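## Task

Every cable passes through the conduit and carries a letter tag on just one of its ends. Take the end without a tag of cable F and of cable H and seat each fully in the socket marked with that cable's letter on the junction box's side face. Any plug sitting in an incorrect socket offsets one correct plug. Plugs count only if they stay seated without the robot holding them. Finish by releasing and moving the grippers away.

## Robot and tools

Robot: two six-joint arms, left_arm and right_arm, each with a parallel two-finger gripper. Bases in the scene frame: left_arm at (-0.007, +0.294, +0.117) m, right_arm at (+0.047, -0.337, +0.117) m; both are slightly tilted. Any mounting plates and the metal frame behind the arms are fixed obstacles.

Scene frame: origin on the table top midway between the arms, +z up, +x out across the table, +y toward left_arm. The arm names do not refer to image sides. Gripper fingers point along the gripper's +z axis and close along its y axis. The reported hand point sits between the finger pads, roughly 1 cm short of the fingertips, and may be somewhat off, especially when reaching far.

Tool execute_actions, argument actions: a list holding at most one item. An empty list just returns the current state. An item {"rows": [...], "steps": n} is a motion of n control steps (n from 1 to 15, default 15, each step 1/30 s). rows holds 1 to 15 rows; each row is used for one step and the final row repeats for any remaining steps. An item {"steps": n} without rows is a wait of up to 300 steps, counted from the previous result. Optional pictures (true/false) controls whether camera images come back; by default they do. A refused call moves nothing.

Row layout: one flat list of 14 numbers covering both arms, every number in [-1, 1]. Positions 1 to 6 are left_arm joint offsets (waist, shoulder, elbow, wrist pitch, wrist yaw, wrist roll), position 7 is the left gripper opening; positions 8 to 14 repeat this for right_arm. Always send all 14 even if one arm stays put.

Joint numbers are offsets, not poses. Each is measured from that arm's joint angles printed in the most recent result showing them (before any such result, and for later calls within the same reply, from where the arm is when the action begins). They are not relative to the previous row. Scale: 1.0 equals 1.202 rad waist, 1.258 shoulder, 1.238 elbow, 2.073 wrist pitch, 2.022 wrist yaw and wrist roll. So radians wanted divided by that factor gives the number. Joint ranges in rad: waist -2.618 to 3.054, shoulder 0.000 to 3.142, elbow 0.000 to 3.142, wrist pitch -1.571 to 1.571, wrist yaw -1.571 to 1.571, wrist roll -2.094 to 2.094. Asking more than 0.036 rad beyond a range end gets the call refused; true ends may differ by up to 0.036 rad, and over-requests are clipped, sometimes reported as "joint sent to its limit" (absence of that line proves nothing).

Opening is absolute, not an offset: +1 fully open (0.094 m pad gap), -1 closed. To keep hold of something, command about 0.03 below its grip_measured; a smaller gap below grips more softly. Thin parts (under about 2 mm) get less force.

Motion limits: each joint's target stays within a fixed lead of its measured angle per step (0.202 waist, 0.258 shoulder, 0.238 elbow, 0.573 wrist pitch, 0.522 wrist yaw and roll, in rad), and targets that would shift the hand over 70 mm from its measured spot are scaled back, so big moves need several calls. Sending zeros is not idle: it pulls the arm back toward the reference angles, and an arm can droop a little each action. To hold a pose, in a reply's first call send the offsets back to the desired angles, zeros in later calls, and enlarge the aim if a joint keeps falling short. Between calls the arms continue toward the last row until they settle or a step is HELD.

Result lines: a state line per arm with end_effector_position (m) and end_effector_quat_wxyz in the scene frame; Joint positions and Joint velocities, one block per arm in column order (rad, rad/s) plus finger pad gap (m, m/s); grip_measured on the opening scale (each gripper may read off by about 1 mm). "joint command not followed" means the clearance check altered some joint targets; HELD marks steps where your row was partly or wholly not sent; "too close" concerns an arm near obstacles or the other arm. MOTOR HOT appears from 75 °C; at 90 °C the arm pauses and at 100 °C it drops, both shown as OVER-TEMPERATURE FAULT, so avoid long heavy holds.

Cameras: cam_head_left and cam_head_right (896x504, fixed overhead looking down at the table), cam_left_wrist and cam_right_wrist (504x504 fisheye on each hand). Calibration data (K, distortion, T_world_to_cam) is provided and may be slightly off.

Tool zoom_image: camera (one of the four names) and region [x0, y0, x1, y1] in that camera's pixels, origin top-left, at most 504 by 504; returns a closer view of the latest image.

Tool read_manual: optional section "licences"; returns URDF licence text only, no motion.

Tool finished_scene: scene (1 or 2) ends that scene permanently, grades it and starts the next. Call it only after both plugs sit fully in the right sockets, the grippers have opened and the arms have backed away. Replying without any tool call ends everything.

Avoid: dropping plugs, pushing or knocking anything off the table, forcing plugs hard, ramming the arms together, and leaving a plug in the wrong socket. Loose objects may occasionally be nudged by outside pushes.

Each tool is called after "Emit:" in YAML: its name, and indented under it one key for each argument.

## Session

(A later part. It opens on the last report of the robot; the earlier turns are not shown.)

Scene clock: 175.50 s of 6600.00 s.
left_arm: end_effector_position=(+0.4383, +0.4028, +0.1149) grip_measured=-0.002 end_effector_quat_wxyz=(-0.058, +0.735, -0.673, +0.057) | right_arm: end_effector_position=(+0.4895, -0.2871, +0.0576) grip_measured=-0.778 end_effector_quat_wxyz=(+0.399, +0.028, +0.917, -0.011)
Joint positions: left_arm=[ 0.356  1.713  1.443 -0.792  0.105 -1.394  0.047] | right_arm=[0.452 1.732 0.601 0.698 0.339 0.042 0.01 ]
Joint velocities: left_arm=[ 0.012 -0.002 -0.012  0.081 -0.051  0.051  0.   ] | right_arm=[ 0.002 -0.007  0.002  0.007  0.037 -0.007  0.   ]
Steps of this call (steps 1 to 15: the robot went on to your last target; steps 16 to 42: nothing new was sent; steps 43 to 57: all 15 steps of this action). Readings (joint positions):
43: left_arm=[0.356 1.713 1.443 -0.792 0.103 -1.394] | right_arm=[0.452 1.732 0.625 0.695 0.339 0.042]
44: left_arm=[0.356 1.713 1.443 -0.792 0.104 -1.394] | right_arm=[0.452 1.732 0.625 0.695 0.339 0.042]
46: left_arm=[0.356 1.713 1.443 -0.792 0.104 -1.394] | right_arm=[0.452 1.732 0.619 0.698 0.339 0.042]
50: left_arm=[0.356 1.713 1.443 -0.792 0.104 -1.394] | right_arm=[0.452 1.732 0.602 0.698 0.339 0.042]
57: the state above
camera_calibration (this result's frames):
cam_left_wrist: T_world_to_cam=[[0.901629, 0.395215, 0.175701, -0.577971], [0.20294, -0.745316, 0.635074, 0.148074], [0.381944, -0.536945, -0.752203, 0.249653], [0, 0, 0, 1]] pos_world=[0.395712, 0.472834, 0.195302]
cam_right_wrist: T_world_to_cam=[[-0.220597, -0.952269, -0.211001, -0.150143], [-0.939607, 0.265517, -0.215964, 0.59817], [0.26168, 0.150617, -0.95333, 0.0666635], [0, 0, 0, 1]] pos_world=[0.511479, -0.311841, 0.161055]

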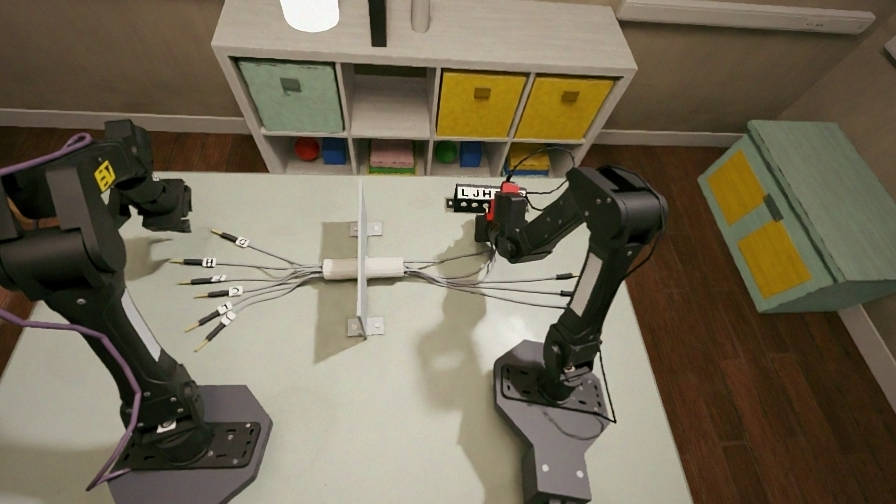

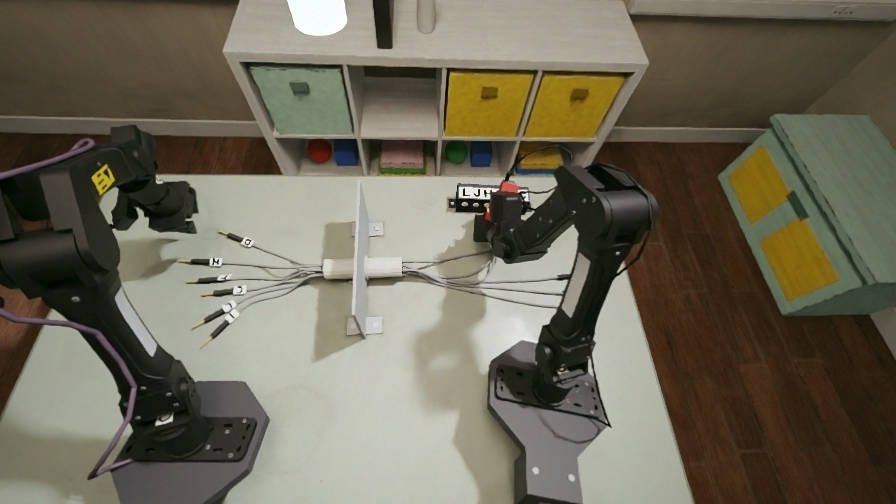

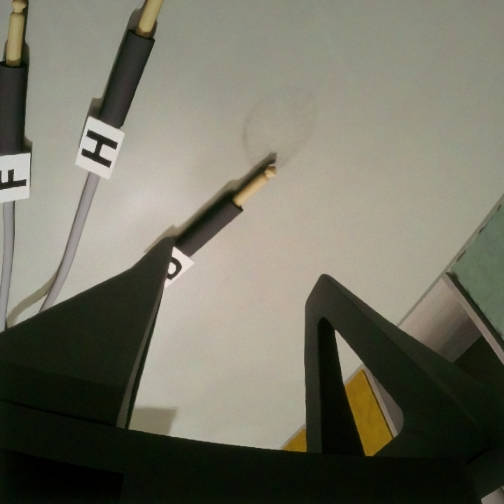

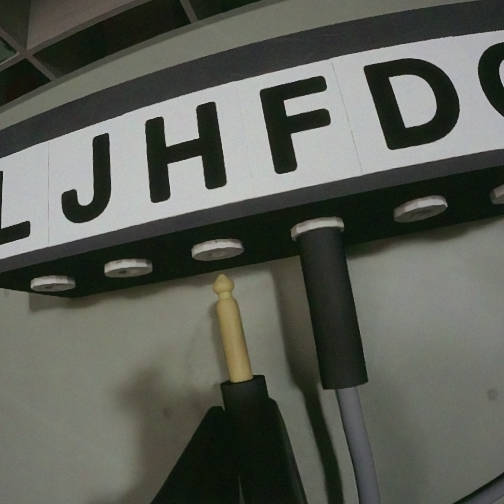

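Emit:
execute_actions:
  actions:
    - {"rows":[[0,0,0,0,0,0,0,0,0.004,0.02,-0.003,0,0,-0.81],[0,0,0,0,0,0,0,0,0.008,0.026,-0.005,0,0,-0.81],[0,0,0,0,0,0,0,0,0.012,0.032,-0.007,0,0,-0.81],[0,0,0,0,0,0,0,0,0.016,0.037,-0.008,0,0,-0.81],[0,0,0,0,0,0,0,0,0.018,0.042,-0.009,0,0,-0.81]],"steps":15}

Emit:
zoom_image:
  camera: "cam_right_wrist"
  region: [160,200,300,310]

Scene clock: 177.67 s of 6600.00 s.
left_arm: end_effector_position=(+0.4383, +0.4026, +0.1149) grip_measured=-0.002 end_effector_quat_wxyz=(-0.058, +0.735, -0.673, +0.058) | right_arm: end_effector_position=(+0.4956, -0.2859, +0.0581) grip_measured=-0.778 end_effector_quat_wxyz=(+0.400, +0.029, +0.916, -0.011)
Joint positions: left_arm=[ 0.356  1.713  1.443 -0.792  0.106 -1.394  0.047] | right_arm=[0.452 1.743 0.625 0.688 0.339 0.042 0.01 ]
Joint velocities: left_arm=[-0.002  0.007 -0.017  0.007  0.007 -0.125  0.   ] | right_arm=[ 0.012 -0.012  0.012 -0.022  0.022  0.066  0.   ]
Steps of this call (steps 1 to 15: the robot went on to your last target; steps 16 to 50: nothing new was sent; steps 51 to 65: all 15 steps of this action). Readings (joint positions):
51: left_arm=[0.356 1.713 1.443 -0.792 0.105 -1.394] | right_arm=[0.452 1.732 0.601 0.698 0.339 0.042]
52: left_arm=[0.356 1.713 1.443 -0.792 0.105 -1.394] | right_arm=[0.452 1.732 0.601 0.698 0.339 0.042]
54: left_arm=[0.356 1.713 1.443 -0.792 0.105 -1.394] | right_arm=[0.452 1.732 0.603 0.695 0.339 0.042]
58: left_arm=[0.356 1.713 1.443 -0.792 0.105 -1.394] | right_arm=[0.452 1.743 0.623 0.690 0.339 0.042]
65: the state above
camera_calibration (this result's frames):
cam_left_wrist: T_world_to_cam=[[0.901648, 0.395243, 0.17554, -0.577943], [0.202615, -0.74466, 0.635947, 0.14769], [0.382071, -0.537833, -0.751503, 0.249754], [0, 0, 0, 1]] pos_world=[0.395753, 0.472733, 0.19522]
cam_right_wrist: T_world_to_cam=[[-0.220559, -0.951997, -0.212263, -0.147373], [-0.938811, 0.266229, -0.218533, 0.603627], [0.264553, 0.151075, -0.952464, 0.0640248], [0, 0, 0, 1]] pos_world=[0.517249, -0.310675, 0.161612]

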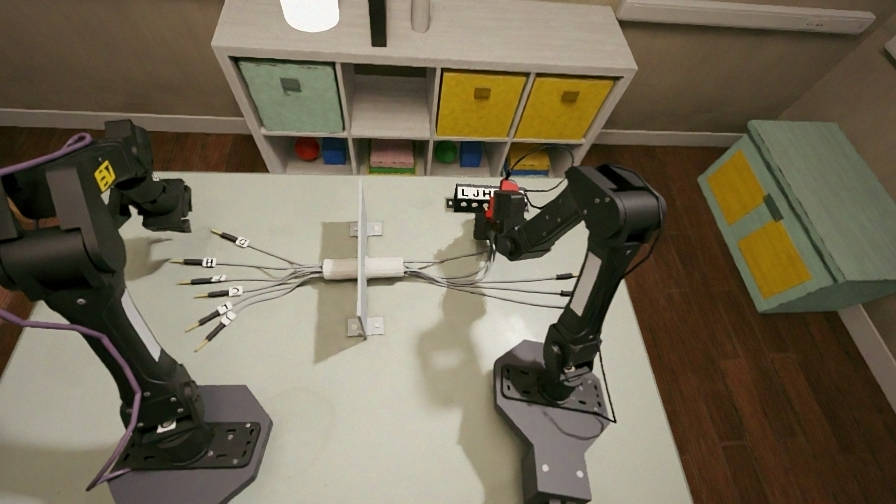

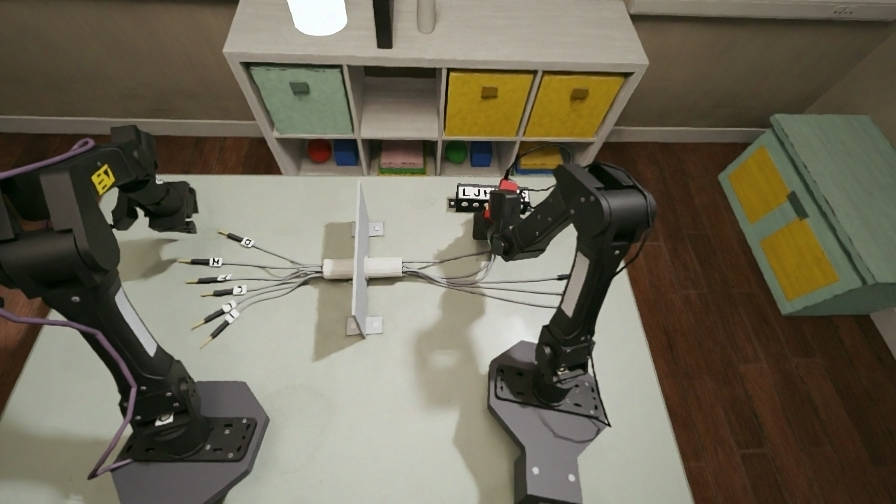

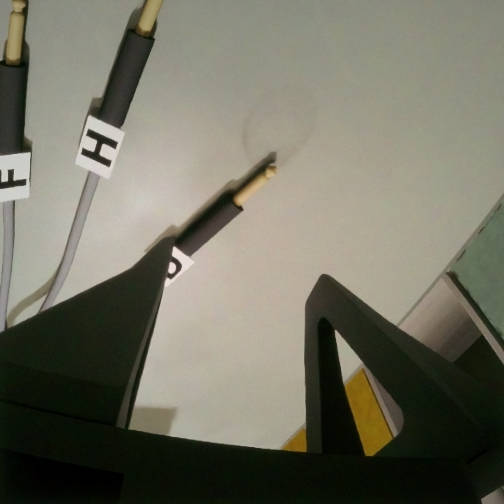

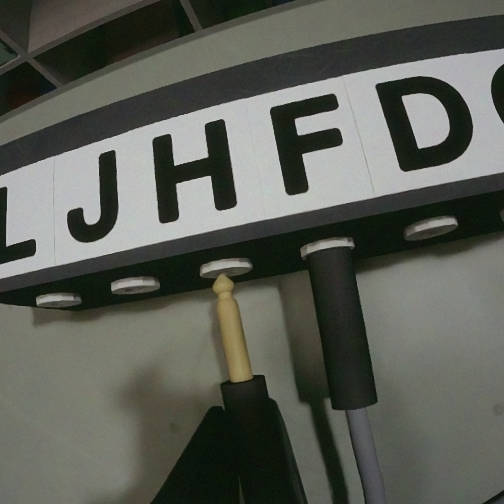

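Region (160, 200, 300, 310) of cam_right_wrist's 504x504 image, scaled by 3.600, with more detail than that image has; it fills the top 396 rows of this view, and the rest is white.

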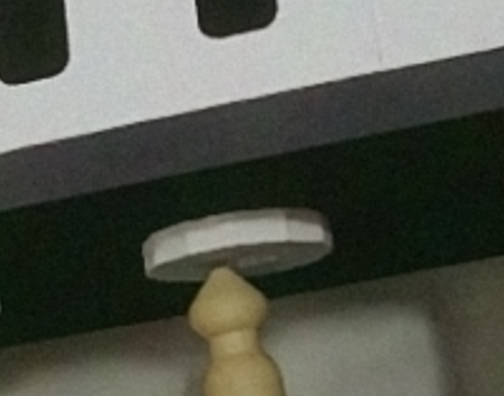

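Emit:
execute_actions:
  actions:
    - {"rows":[[0,0,0,0,0,0,0,-0.013,0.01,0,0,0,0,-0.81],[0,0,0,0,0,0,0,-0.013,0.012,0,0,0,0,-0.81]],"steps":12}

Emit:
zoom_image:
  camera: "cam_right_wrist"
  region: [160,200,300,310]

Scene clock: 179.37 s of 6600.00 s.
left_arm: end_effector_position=(+0.4384, +0.4024, +0.1149) grip_measured=-0.002 end_effector_quat_wxyz=(-0.057, +0.735, -0.673, +0.058) | right_arm: end_effector_position=(+0.4958, -0.2891, +0.0575) grip_measured=-0.778 end_effector_quat_wxyz=(+0.399, +0.031, +0.916, -0.013)
Joint positions: left_arm=[ 0.356  1.713  1.443 -0.792  0.107 -1.394  0.047] | right_arm=[0.445 1.743 0.625 0.687 0.339 0.042 0.01 ]
Joint velocities: left_arm=[ 0.007 -0.007  0.007 -0.007  0.007  0.037  0.   ] | right_arm=[-0.002 -0.002 -0.017  0.007  0.007 -0.066 -0.001]
Steps of this call (steps 1 to 15: the robot went on to your last target; steps 16 to 39: nothing new was sent; steps 40 to 51: all 12 steps of this action). Readings (joint positions):
40: left_arm=[0.356 1.713 1.443 -0.792 0.106 -1.394] | right_arm=[0.452 1.743 0.625 0.687 0.339 0.042]
41: left_arm=[0.356 1.713 1.443 -0.792 0.106 -1.394] | right_arm=[0.451 1.743 0.625 0.687 0.339 0.042]
43: left_arm=[0.356 1.713 1.443 -0.792 0.107 -1.394] | right_arm=[0.447 1.743 0.625 0.687 0.339 0.042]
47: left_arm=[0.356 1.713 1.443 -0.792 0.107 -1.394] | right_arm=[0.445 1.743 0.625 0.687 0.339 0.042]
51: the state above
camera_calibration (this result's frames):
cam_left_wrist: T_world_to_cam=[[0.901667, 0.39527, 0.175378, -0.577915], [0.20229, -0.744003, 0.636819, 0.147306], [0.382197, -0.538721, -0.750803, 0.249855], [0, 0, 0, 1]] pos_world=[0.395795, 0.472631, 0.195138]
cam_right_wrist: T_world_to_cam=[[-0.227221, -0.951042, -0.209499, -0.147088], [-0.937377, 0.27191, -0.217691, 0.605365], [0.263998, 0.146915, -0.953269, 0.0629642], [0, 0, 0, 1]] pos_world=[0.517412, -0.313742, 0.16099]

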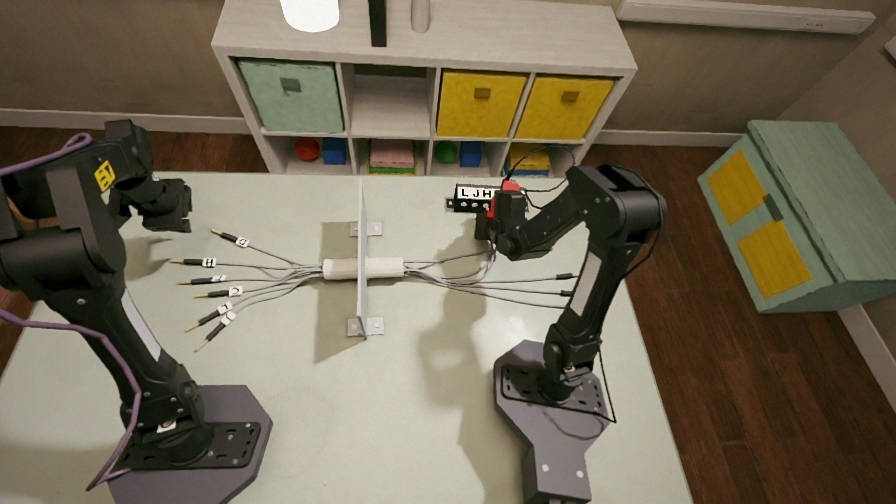

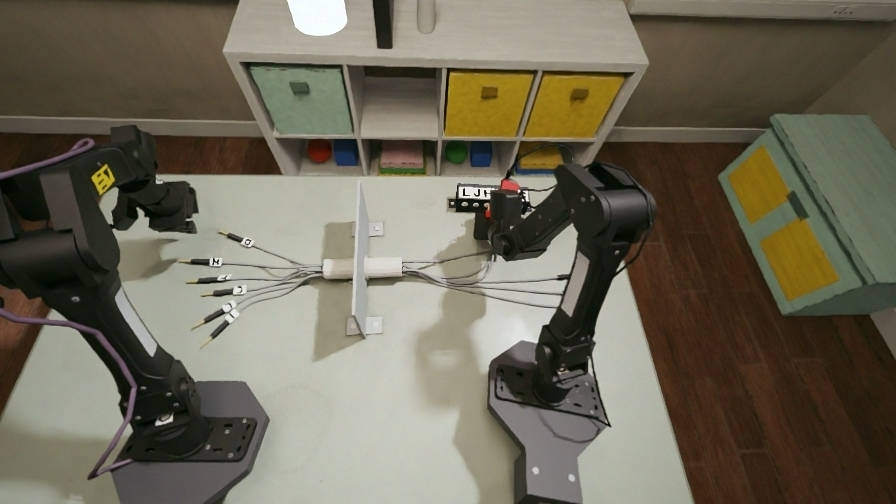

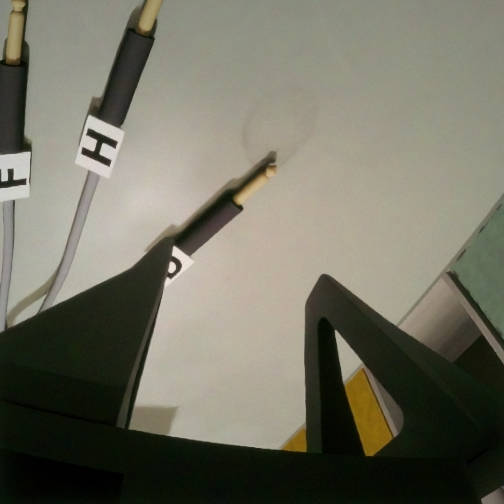

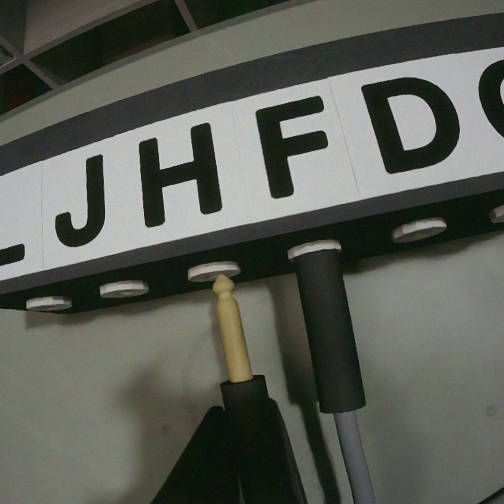

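Region (160, 200, 300, 310) of cam_right_wrist's 504x504 image, scaled by 3.600, with more detail than that image has; it fills the top 396 rows of this view, and the rest is white.

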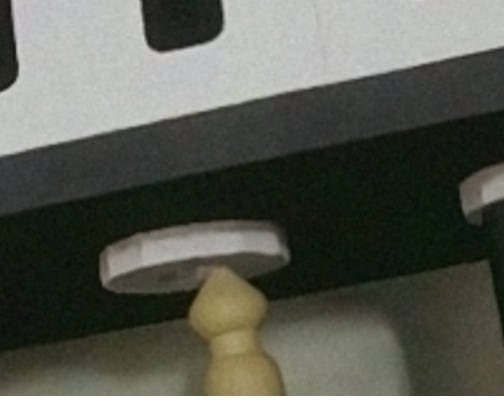

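Emit:
execute_actions:
  actions:
    - {"rows":[[0,0,0,0,0,0,0,0.010,0.014,0,0,0,0,-0.81]],"steps":12}

Emit:
zoom_image:
  camera: "cam_right_wrist"
  region: [160,200,300,310]

Scene clock: 180.70 s of 6600.00 s.
left_arm: end_effector_position=(+0.4384, +0.4022, +0.1149) grip_measured=-0.002 end_effector_quat_wxyz=(-0.057, +0.735, -0.673, +0.058) | right_arm: end_effector_position=(+0.4958, -0.2891, +0.0575) grip_measured=-0.778 end_effector_quat_wxyz=(+0.399, +0.031, +0.916, -0.013)
Joint positions: left_arm=[ 0.356  1.713  1.443 -0.792  0.108 -1.394  0.047] | right_arm=[0.445 1.743 0.625 0.687 0.339 0.042 0.01 ]
Joint velocities: left_arm=[ 0.007 -0.007  0.002  0.037 -0.022  0.007 -0.001] | right_arm=[ 0.007  0.012  0.002  0.037 -0.051  0.022 -0.001]
Steps of this call (steps 1 to 15: the robot went on to your last target; steps 16 to 28: nothing new was sent; steps 29 to 40: all 12 steps of this action). Readings (joint positions):
29: left_arm=[0.356 1.713 1.443 -0.792 0.107 -1.394] | right_arm=[0.445 1.743 0.625 0.687 0.339 0.042]
30: left_arm=[0.356 1.713 1.443 -0.792 0.107 -1.394] | right_arm=[0.445 1.743 0.625 0.687 0.339 0.042]
32: left_arm=[0.356 1.713 1.443 -0.792 0.108 -1.394] | right_arm=[0.445 1.743 0.625 0.687 0.339 0.042]
36: left_arm=[0.356 1.713 1.443 -0.792 0.108 -1.394] | right_arm=[0.445 1.743 0.625 0.687 0.339 0.042]
40: the state above
camera_calibration (this result's frames):
cam_left_wrist: T_world_to_cam=[[0.901687, 0.395298, 0.175217, -0.577887], [0.201965, -0.743345, 0.637689, 0.146922], [0.382324, -0.539608, -0.750101, 0.249955], [0, 0, 0, 1]] pos_world=[0.395836, 0.472529, 0.195057]
cam_right_wrist: T_world_to_cam=[[-0.227221, -0.951042, -0.209499, -0.147088], [-0.937377, 0.27191, -0.217691, 0.605365], [0.263998, 0.146915, -0.953269, 0.0629642], [0, 0, 0, 1]] pos_world=[0.517412, -0.313742, 0.16099]

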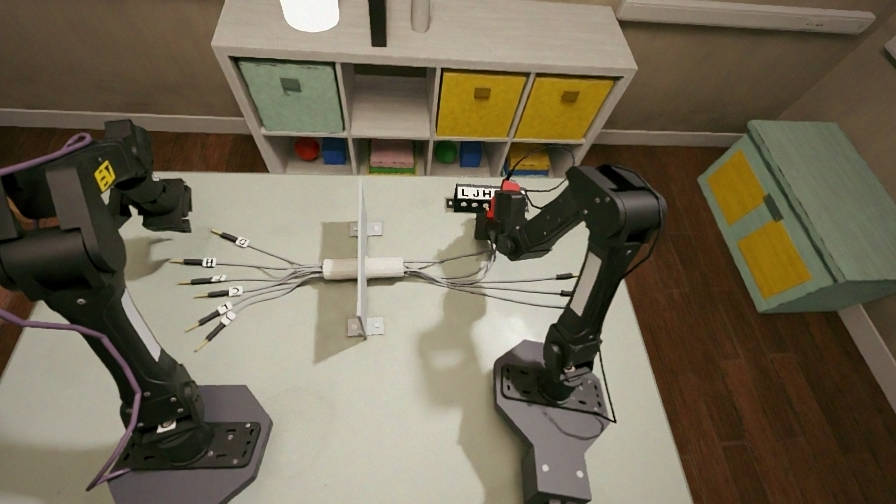

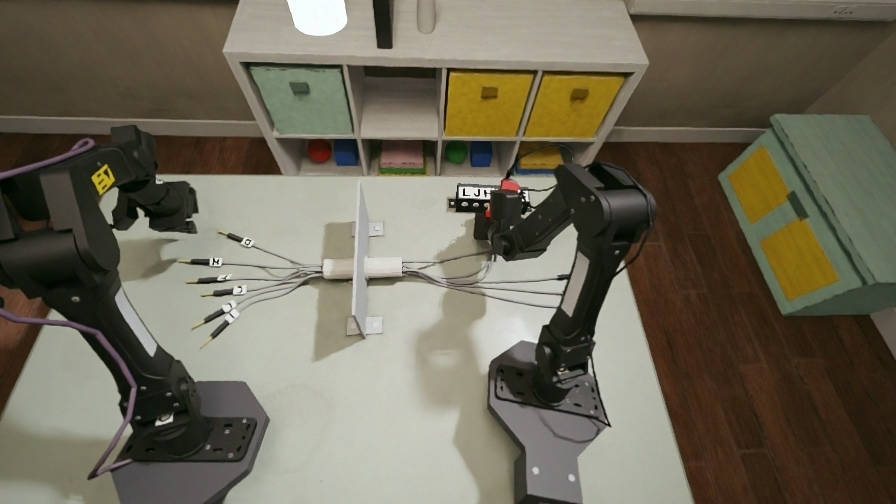

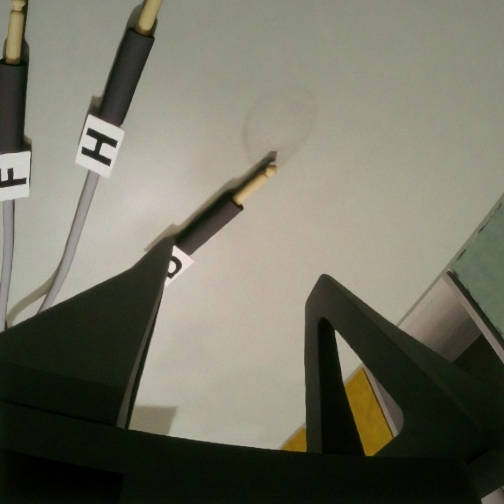

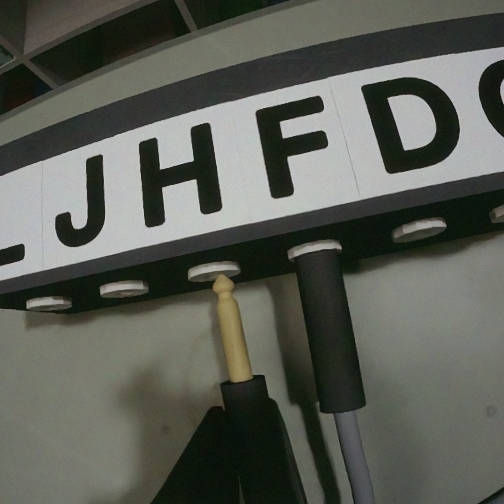

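Region (160, 200, 300, 310) of cam_right_wrist's 504x504 image, scaled by 3.600, with more detail than that image has; it fills the top 396 rows of this view, and the rest is white.

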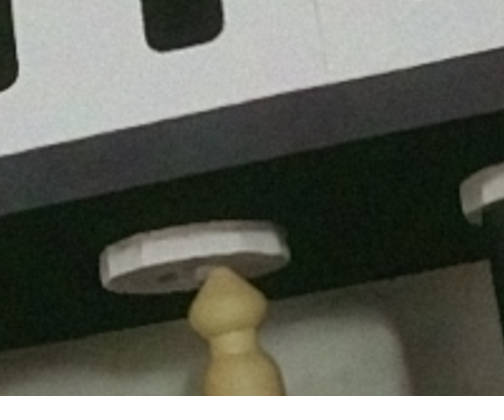

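Emit:
execute_actions:
  actions:
    - {"rows":[[0,0,0,0,0,0,0,0.012,0.016,0.02,-0.003,0,0,-0.81],[0,0,0,0,0,0,0,0.012,0.018,0.027,-0.005,0,0,-0.81],[0,0,0,0,0,0,0,0.012,0.020,0.033,-0.007,0,0,-0.81],[0,0,0,0,0,0,0,0.012,0.023,0.038,-0.008,0,0,-0.81],[0,0,0,0,0,0,0,0.012,0.026,0.043,-0.009,0,0,-0.81]],"steps":15}

Emit:
zoom_image:
  camera: "cam_right_wrist"
  region: [160,210,300,320]

Scene clock: 182.20 s of 6600.00 s.
left_arm: end_effector_position=(+0.4385, +0.4021, +0.1149) grip_measured=-0.002 end_effector_quat_wxyz=(-0.057, +0.735, -0.673, +0.059) | right_arm: end_effector_position=(+0.4980, -0.2873, +0.0523) grip_measured=-0.778 end_effector_quat_wxyz=(+0.393, +0.029, +0.919, -0.014)
Joint positions: left_arm=[ 0.356  1.713  1.443 -0.792  0.109 -1.394  0.047] | right_arm=[0.445 1.765 0.645 0.675 0.337 0.042 0.01 ]
Joint velocities: left_arm=[ 0.002  0.002  0.012 -0.051  0.066 -0.007  0.   ] | right_arm=[-0.002 -0.017 -0.007 -0.081 -0.037  0.022  0.   ]
Steps of this call (steps 1 to 15: the robot went on to your last target; steps 16 to 30: nothing new was sent; steps 31 to 45: all 15 steps of this action). Readings (joint positions):
31: left_arm=[0.356 1.713 1.443 -0.792 0.108 -1.394] | right_arm=[0.445 1.743 0.625 0.687 0.339 0.042]
32: left_arm=[0.356 1.713 1.443 -0.792 0.108 -1.394] | right_arm=[0.445 1.743 0.625 0.687 0.339 0.042]
34: left_arm=[0.356 1.713 1.443 -0.792 0.108 -1.394] | right_arm=[0.445 1.748 0.630 0.684 0.339 0.042]
38: left_arm=[0.356 1.713 1.443 -0.792 0.109 -1.394] | right_arm=[0.445 1.765 0.645 0.676 0.338 0.042]
45: the state above
camera_calibration (this result's frames):
cam_left_wrist: T_world_to_cam=[[0.901706, 0.395325, 0.175055, -0.577859], [0.20164, -0.742687, 0.638559, 0.146538], [0.38245, -0.540495, -0.749398, 0.250055], [0, 0, 0, 1]] pos_world=[0.395878, 0.472427, 0.194975]
cam_right_wrist: T_world_to_cam=[[-0.226574, -0.952269, -0.204568, -0.14692], [-0.941121, 0.26815, -0.205882, 0.606066], [0.25091, 0.145876, -0.956956, 0.0636276], [0, 0, 0, 1]] pos_world=[0.521129, -0.311705, 0.155612]

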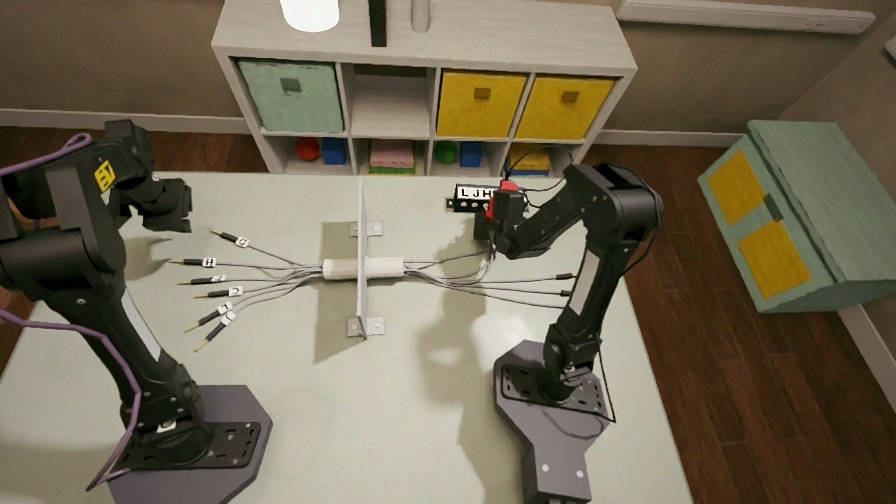

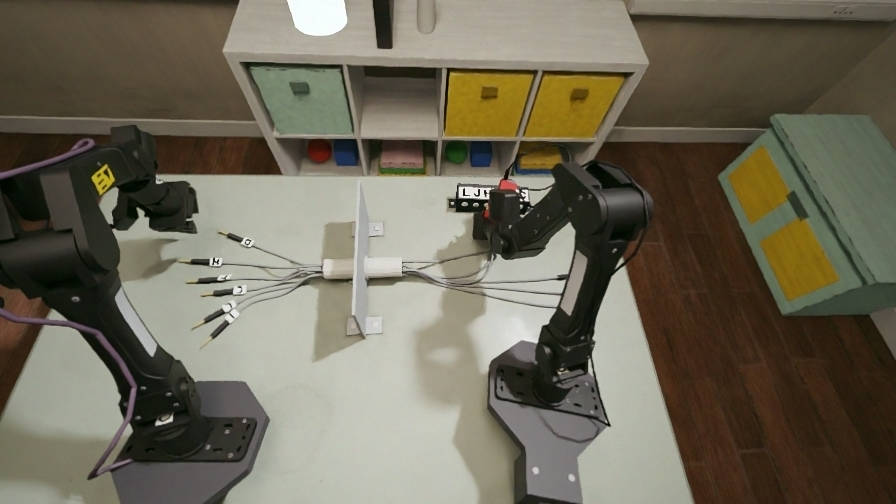

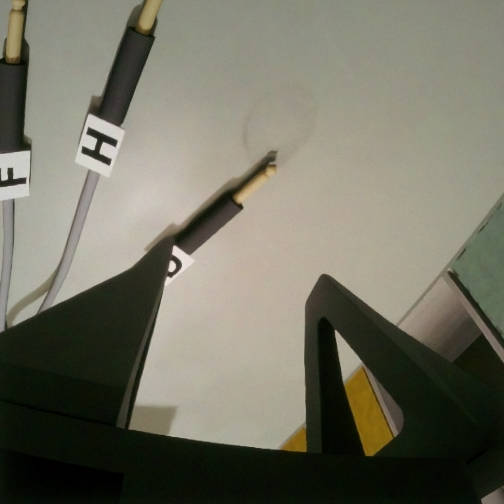

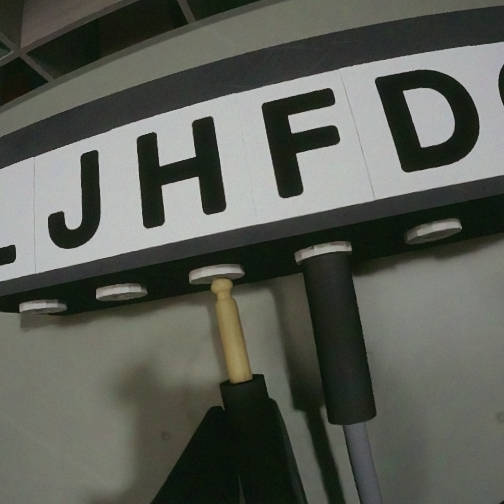

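Region (160, 210, 300, 320) of cam_right_wrist's 504x504 image, scaled by 3.600, with more detail than that image has; it fills the top 396 rows of this view, and the rest is white.

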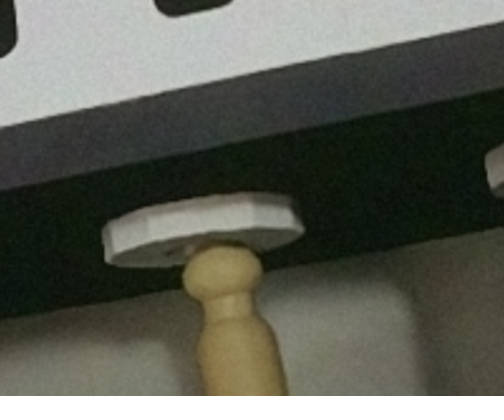

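Emit:
execute_actions:
  actions:
    - {"rows":[[0,0,0,0,0,0,0,0.012,0,0.025,0,0,0,-0.81],[0,0,0,0,0,0,0,0.012,0.002,0.032,0,0,0,-0.81],[0,0,0,0,0,0,0,0.012,0.005,0.038,0,0,0,-0.81],[0,0,0,0,0,0,0,0.012,0.008,0.044,0,0,0,-0.81],[0,0,0,0,0,0,0,0.012,0.010,0.048,0,0,0,-0.81]],"steps":15}

Emit:
zoom_image:
  camera: "cam_right_wrist"
  region: [160,210,300,320]

Scene clock: 183.93 s of 6600.00 s.
left_arm: end_effector_position=(+0.4385, +0.4019, +0.1149) grip_measured=-0.002 end_effector_quat_wxyz=(-0.056, +0.735, -0.673, +0.059) | right_arm: end_effector_position=(+0.5065, -0.2865, +0.0565) grip_measured=-0.778 end_effector_quat_wxyz=(+0.399, +0.031, +0.916, -0.013)
Joint positions: left_arm=[ 0.356  1.713  1.443 -0.792  0.11  -1.394  0.047] | right_arm=[0.445 1.768 0.673 0.663 0.338 0.042 0.01 ]
Joint velocities: left_arm=[ 0.002 -0.002 -0.007  0.037  0.051 -0.022 -0.001] | right_arm=[ 0.002  0.017 -0.007 -0.066 -0.037 -0.037 -0.   ]
Steps of this call (steps 1 to 15: the robot went on to your last target; steps 16 to 37: nothing new was sent; steps 38 to 52: all 15 steps of this action). Readings (joint positions):
38: left_arm=[0.356 1.713 1.443 -0.792 0.109 -1.394] | right_arm=[0.445 1.765 0.645 0.675 0.337 0.042]
39: left_arm=[0.356 1.713 1.443 -0.792 0.110 -1.394] | right_arm=[0.445 1.765 0.645 0.675 0.337 0.042]
41: left_arm=[0.356 1.713 1.443 -0.792 0.110 -1.394] | right_arm=[0.445 1.765 0.650 0.670 0.337 0.042]
45: left_arm=[0.356 1.713 1.443 -0.792 0.110 -1.394] | right_arm=[0.445 1.765 0.671 0.664 0.338 0.042]
52: the state above
camera_calibration (this result's frames):
cam_left_wrist: T_world_to_cam=[[0.901725, 0.395353, 0.174894, -0.577831], [0.201314, -0.742027, 0.639429, 0.146153], [0.382576, -0.54138, -0.748694, 0.250154], [0, 0, 0, 1]] pos_world=[0.395919, 0.472325, 0.194894]
cam_right_wrist: T_world_to_cam=[[-0.22697, -0.951152, -0.209273, -0.14258], [-0.937752, 0.271442, -0.216658, 0.6145], [0.26288, 0.147072, -0.953553, 0.0594434], [0, 0, 0, 1]] pos_world=[0.528261, -0.311159, 0.15998]

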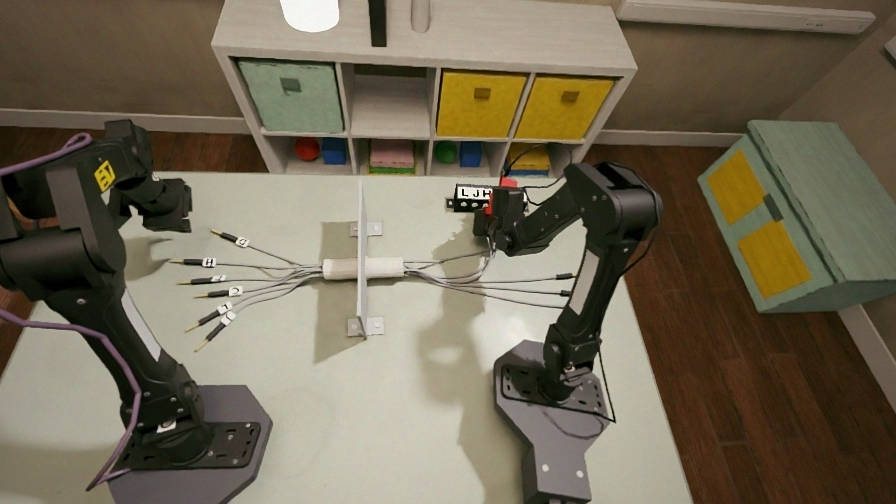

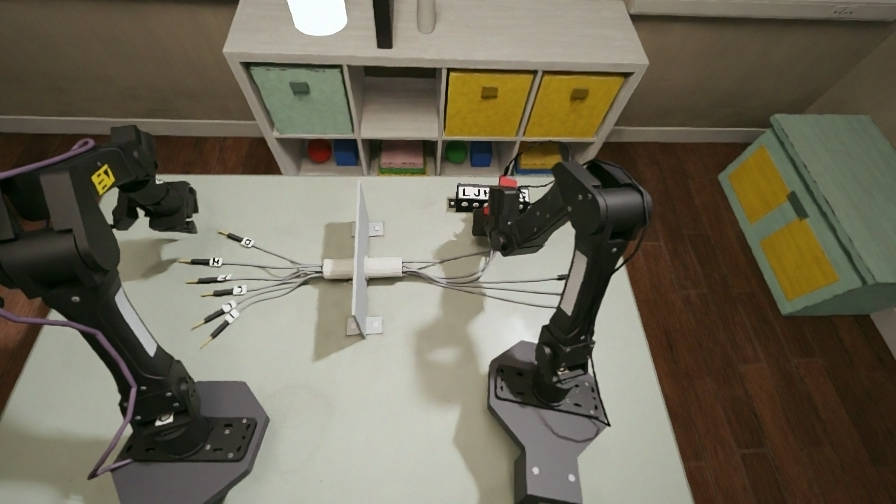

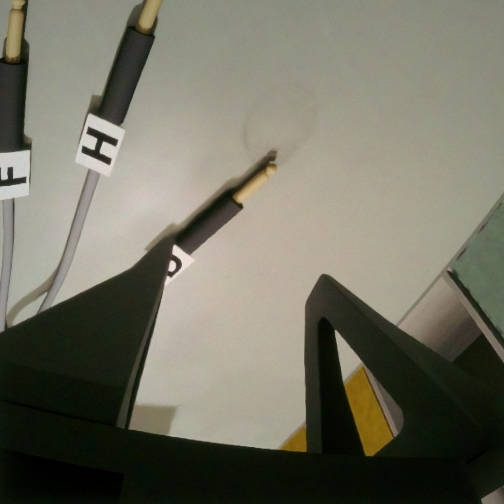

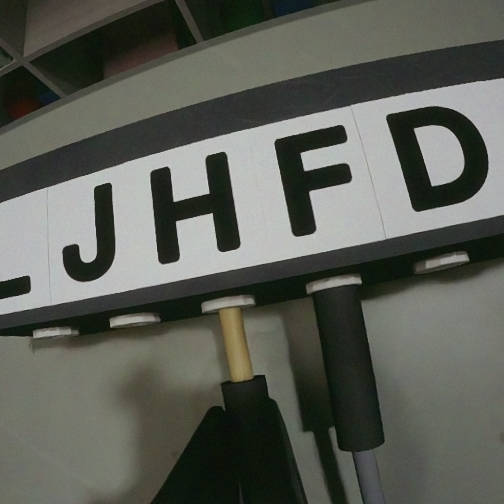

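Region (160, 210, 300, 320) of cam_right_wrist's 504x504 image, scaled by 3.600, with more detail than that image has; it fills the top 396 rows of this view, and the rest is white.

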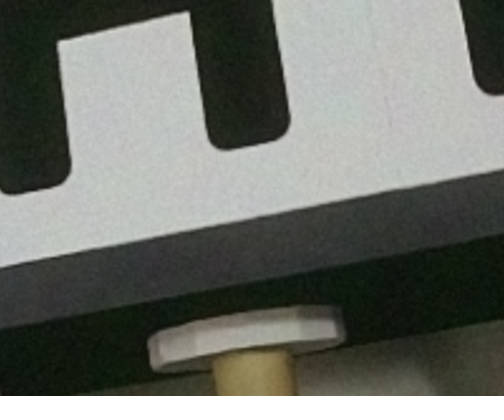

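Emit:
execute_actions:
  actions:
    - {"rows":[[0,0,0,0,0,0,0,-0.003,0.004,0.03,0,0,0,-0.81],[0,0,0,0,0,0,0,-0.005,0.008,0.038,0,0,0,-0.81],[0,0,0,0,0,0,0,-0.007,0.012,0.046,-0.001,0,0,-0.81],[0,0,0,0,0,0,0,-0.008,0.016,0.054,-0.002,0,0,-0.81],[0,0,0,0,0,0,0,-0.010,0.020,0.062,-0.003,0,0,-0.81],[0,0,0,0,0,0,0,-0.012,0.024,0.070,-0.004,0,0,-0.81],[0,0,0,0,0,0,0,-0.013,0.028,0.078,-0.006,0,0,-0.81],[0,0,0,0,0,0,0,-0.014,0.032,0.086,-0.008,0,0,-0.81]],"steps":15}

Scene clock: 185.20 s of 6600.00 s.
left_arm: end_effector_position=(+0.4386, +0.4017, +0.1149) grip_measured=-0.002 end_effector_quat_wxyz=(-0.056, +0.735, -0.673, +0.060) | right_arm: end_effector_position=(+0.5077, -0.2865, +0.0547) grip_measured=-0.778 end_effector_quat_wxyz=(+0.386, +0.029, +0.922, -0.021)
Joint positions: left_arm=[ 0.356  1.713  1.443 -0.792  0.111 -1.394  0.047] | right_arm=[0.449 1.768 0.701 0.606 0.353 0.043 0.01 ]
Joint velocities: left_arm=[ 0.002 -0.002 -0.012  0.022  0.022 -0.037  0.   ] | right_arm=[-0.007  0.007 -0.012 -0.051  0.051 -0.022 -0.   ]
Steps of this call (steps 1 to 15: the robot went on to your last target; steps 16 to 23: nothing new was sent; steps 24 to 38: all 15 steps of this action). Readings (joint positions):
24: left_arm=[0.356 1.713 1.443 -0.792 0.110 -1.394] | right_arm=[0.445 1.768 0.673 0.663 0.338 0.042]
25: left_arm=[0.356 1.713 1.443 -0.792 0.110 -1.394] | right_arm=[0.445 1.768 0.675 0.661 0.339 0.042]
27: left_arm=[0.356 1.713 1.443 -0.792 0.111 -1.394] | right_arm=[0.445 1.768 0.681 0.649 0.339 0.042]
31: left_arm=[0.356 1.713 1.443 -0.792 0.111 -1.394] | right_arm=[0.445 1.768 0.694 0.621 0.343 0.043]
38: the state above
camera_calibration (this result's frames):
cam_left_wrist: T_world_to_cam=[[0.901738, 0.395371, 0.174786, -0.577812], [0.201097, -0.741586, 0.640008, 0.145897], [0.382659, -0.54197, -0.748225, 0.25022], [0, 0, 0, 1]] pos_world=[0.395947, 0.472257, 0.194839]
cam_right_wrist: T_world_to_cam=[[-0.234157, -0.95371, -0.188701, -0.14095], [-0.943029, 0.270001, -0.194412, 0.616273], [0.236362, 0.132427, -0.962598, 0.0671791], [0, 0, 0, 1]] pos_world=[0.53228, -0.309717, 0.15788]

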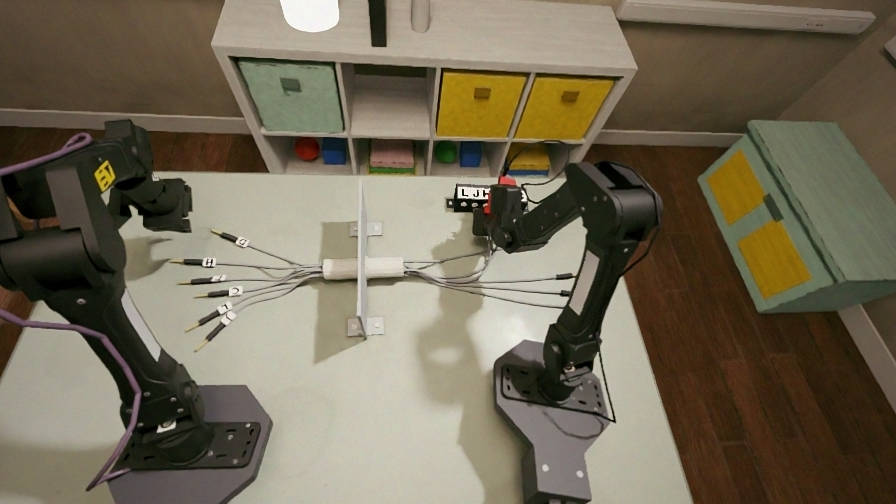

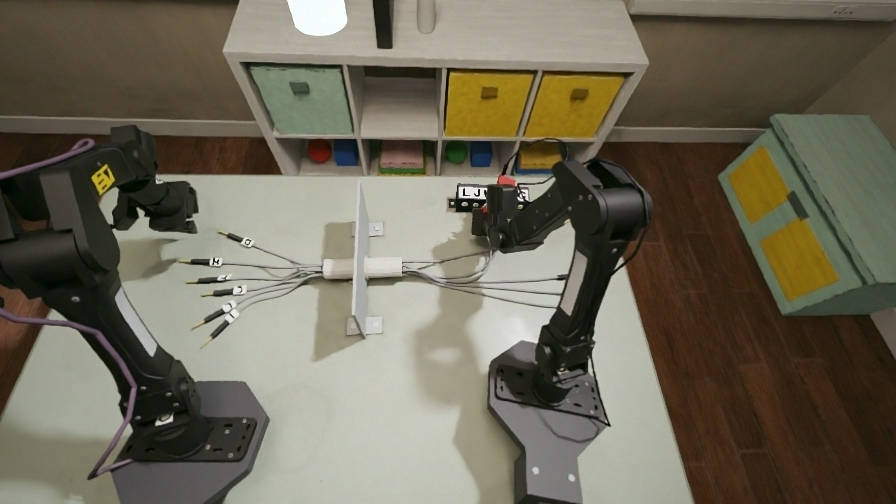

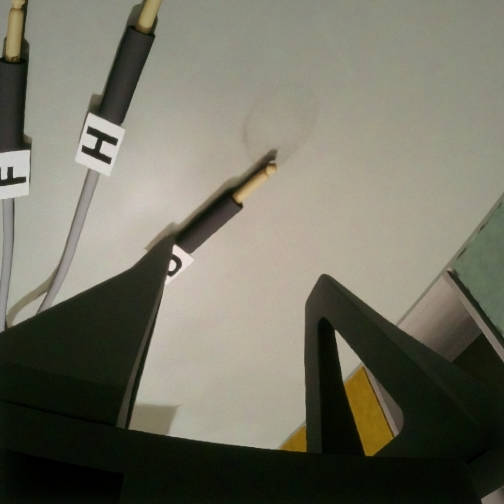

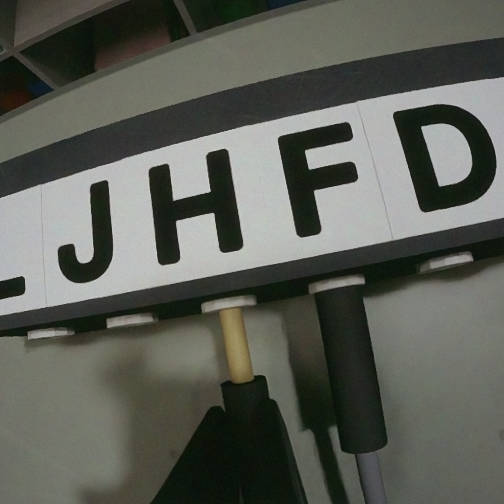

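Emit:
execute_actions:
  actions:
    - {"rows":[[0,0,0,0,0,0,0,0,0.005,0.01,0.01,0,0,-0.81],[0,0,0,0,0,0,0,0,0.01,0.01,0.018,0,0,-0.81],[0,0,0,0,0,0,0,0,0.016,0.01,0.026,0,0,-0.81],[0,0,0,0,0,0,0,0,0.022,0.01,0.032,0,0,-0.81],[0,0,0,0,0,0,0,0,0.028,0.01,0.036,0,0,-0.81]],"steps":15}

Scene clock: 187.83 s of 6600.00 s.
left_arm: end_effector_position=(+0.4386, +0.4015, +0.1150) grip_measured=-0.002 end_effector_quat_wxyz=(-0.056, +0.735, -0.673, +0.060) | right_arm: end_effector_position=(+0.5076, -0.2862, +0.0557) grip_measured=-0.778 end_effector_quat_wxyz=(+0.387, +0.029, +0.921, -0.022)
Joint positions: left_arm=[ 0.356  1.713  1.443 -0.792  0.112 -1.394  0.047] | right_arm=[0.452 1.766 0.7   0.606 0.36  0.043 0.01 ]
Joint velocities: left_arm=[-0.007 -0.012  0.027  0.007 -0.037 -0.007 -0.   ] | right_arm=[-0.012 -0.012 -0.002  0.022 -0.022 -0.022 -0.   ]
Steps of this call (steps 1 to 15: the robot went on to your last target; steps 16 to 64: nothing new was sent; steps 65 to 79: all 15 steps of this action). Readings (joint positions):
65: left_arm=[0.356 1.713 1.443 -0.792 0.112 -1.394] | right_arm=[0.451 1.766 0.700 0.604 0.357 0.043]
66: left_arm=[0.356 1.713 1.443 -0.792 0.112 -1.394] | right_arm=[0.452 1.766 0.700 0.604 0.359 0.043]
68: left_arm=[0.356 1.713 1.443 -0.792 0.112 -1.394] | right_arm=[0.452 1.766 0.700 0.605 0.360 0.043]
72: left_arm=[0.356 1.713 1.443 -0.792 0.112 -1.394] | right_arm=[0.452 1.766 0.700 0.606 0.360 0.043]
79: the state above
camera_calibration (this result's frames):
cam_left_wrist: T_world_to_cam=[[0.901758, 0.395398, 0.174624, -0.577784], [0.200772, -0.740925, 0.640875, 0.145512], [0.382784, -0.542855, -0.747519, 0.250319], [0, 0, 0, 1]] pos_world=[0.395988, 0.472155, 0.194758]
cam_right_wrist: T_world_to_cam=[[-0.235162, -0.953907, -0.186442, -0.14013], [-0.942265, 0.270795, -0.196995, 0.616279], [0.238403, 0.129351, -0.962514, 0.0662013], [0, 0, 0, 1]] pos_world=[0.531962, -0.309119, 0.158998]

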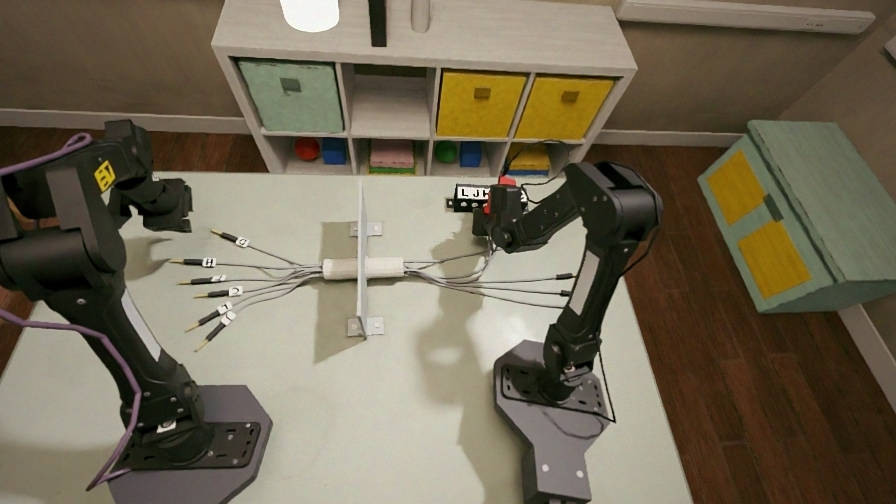

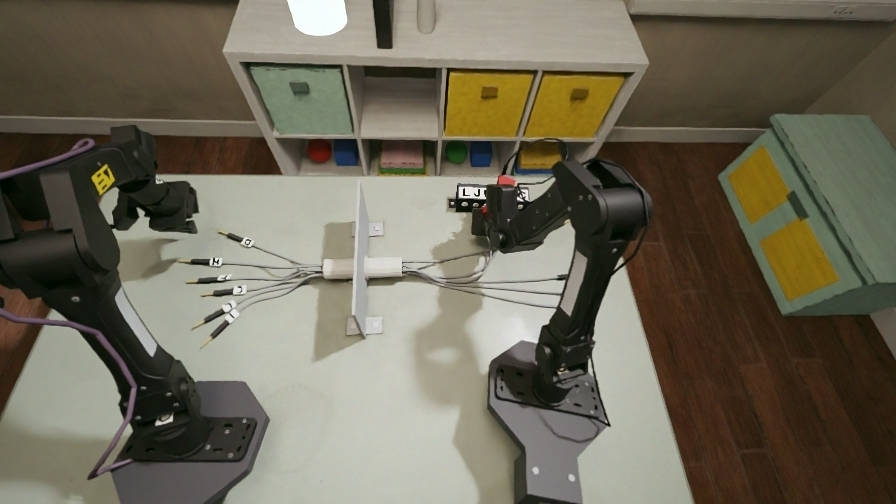

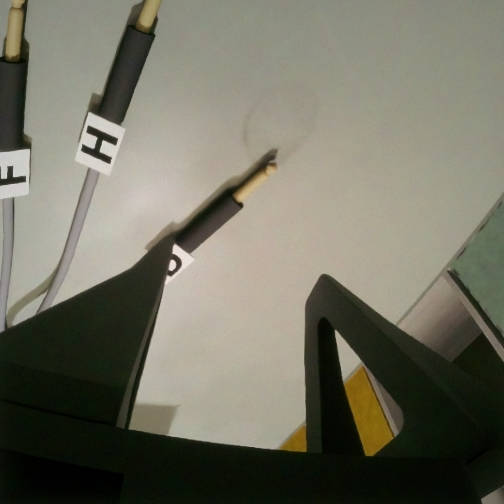

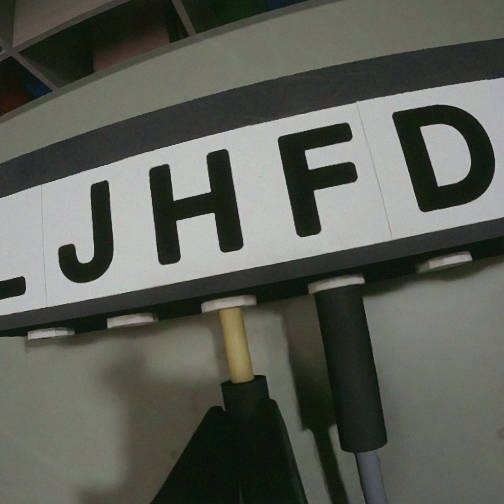

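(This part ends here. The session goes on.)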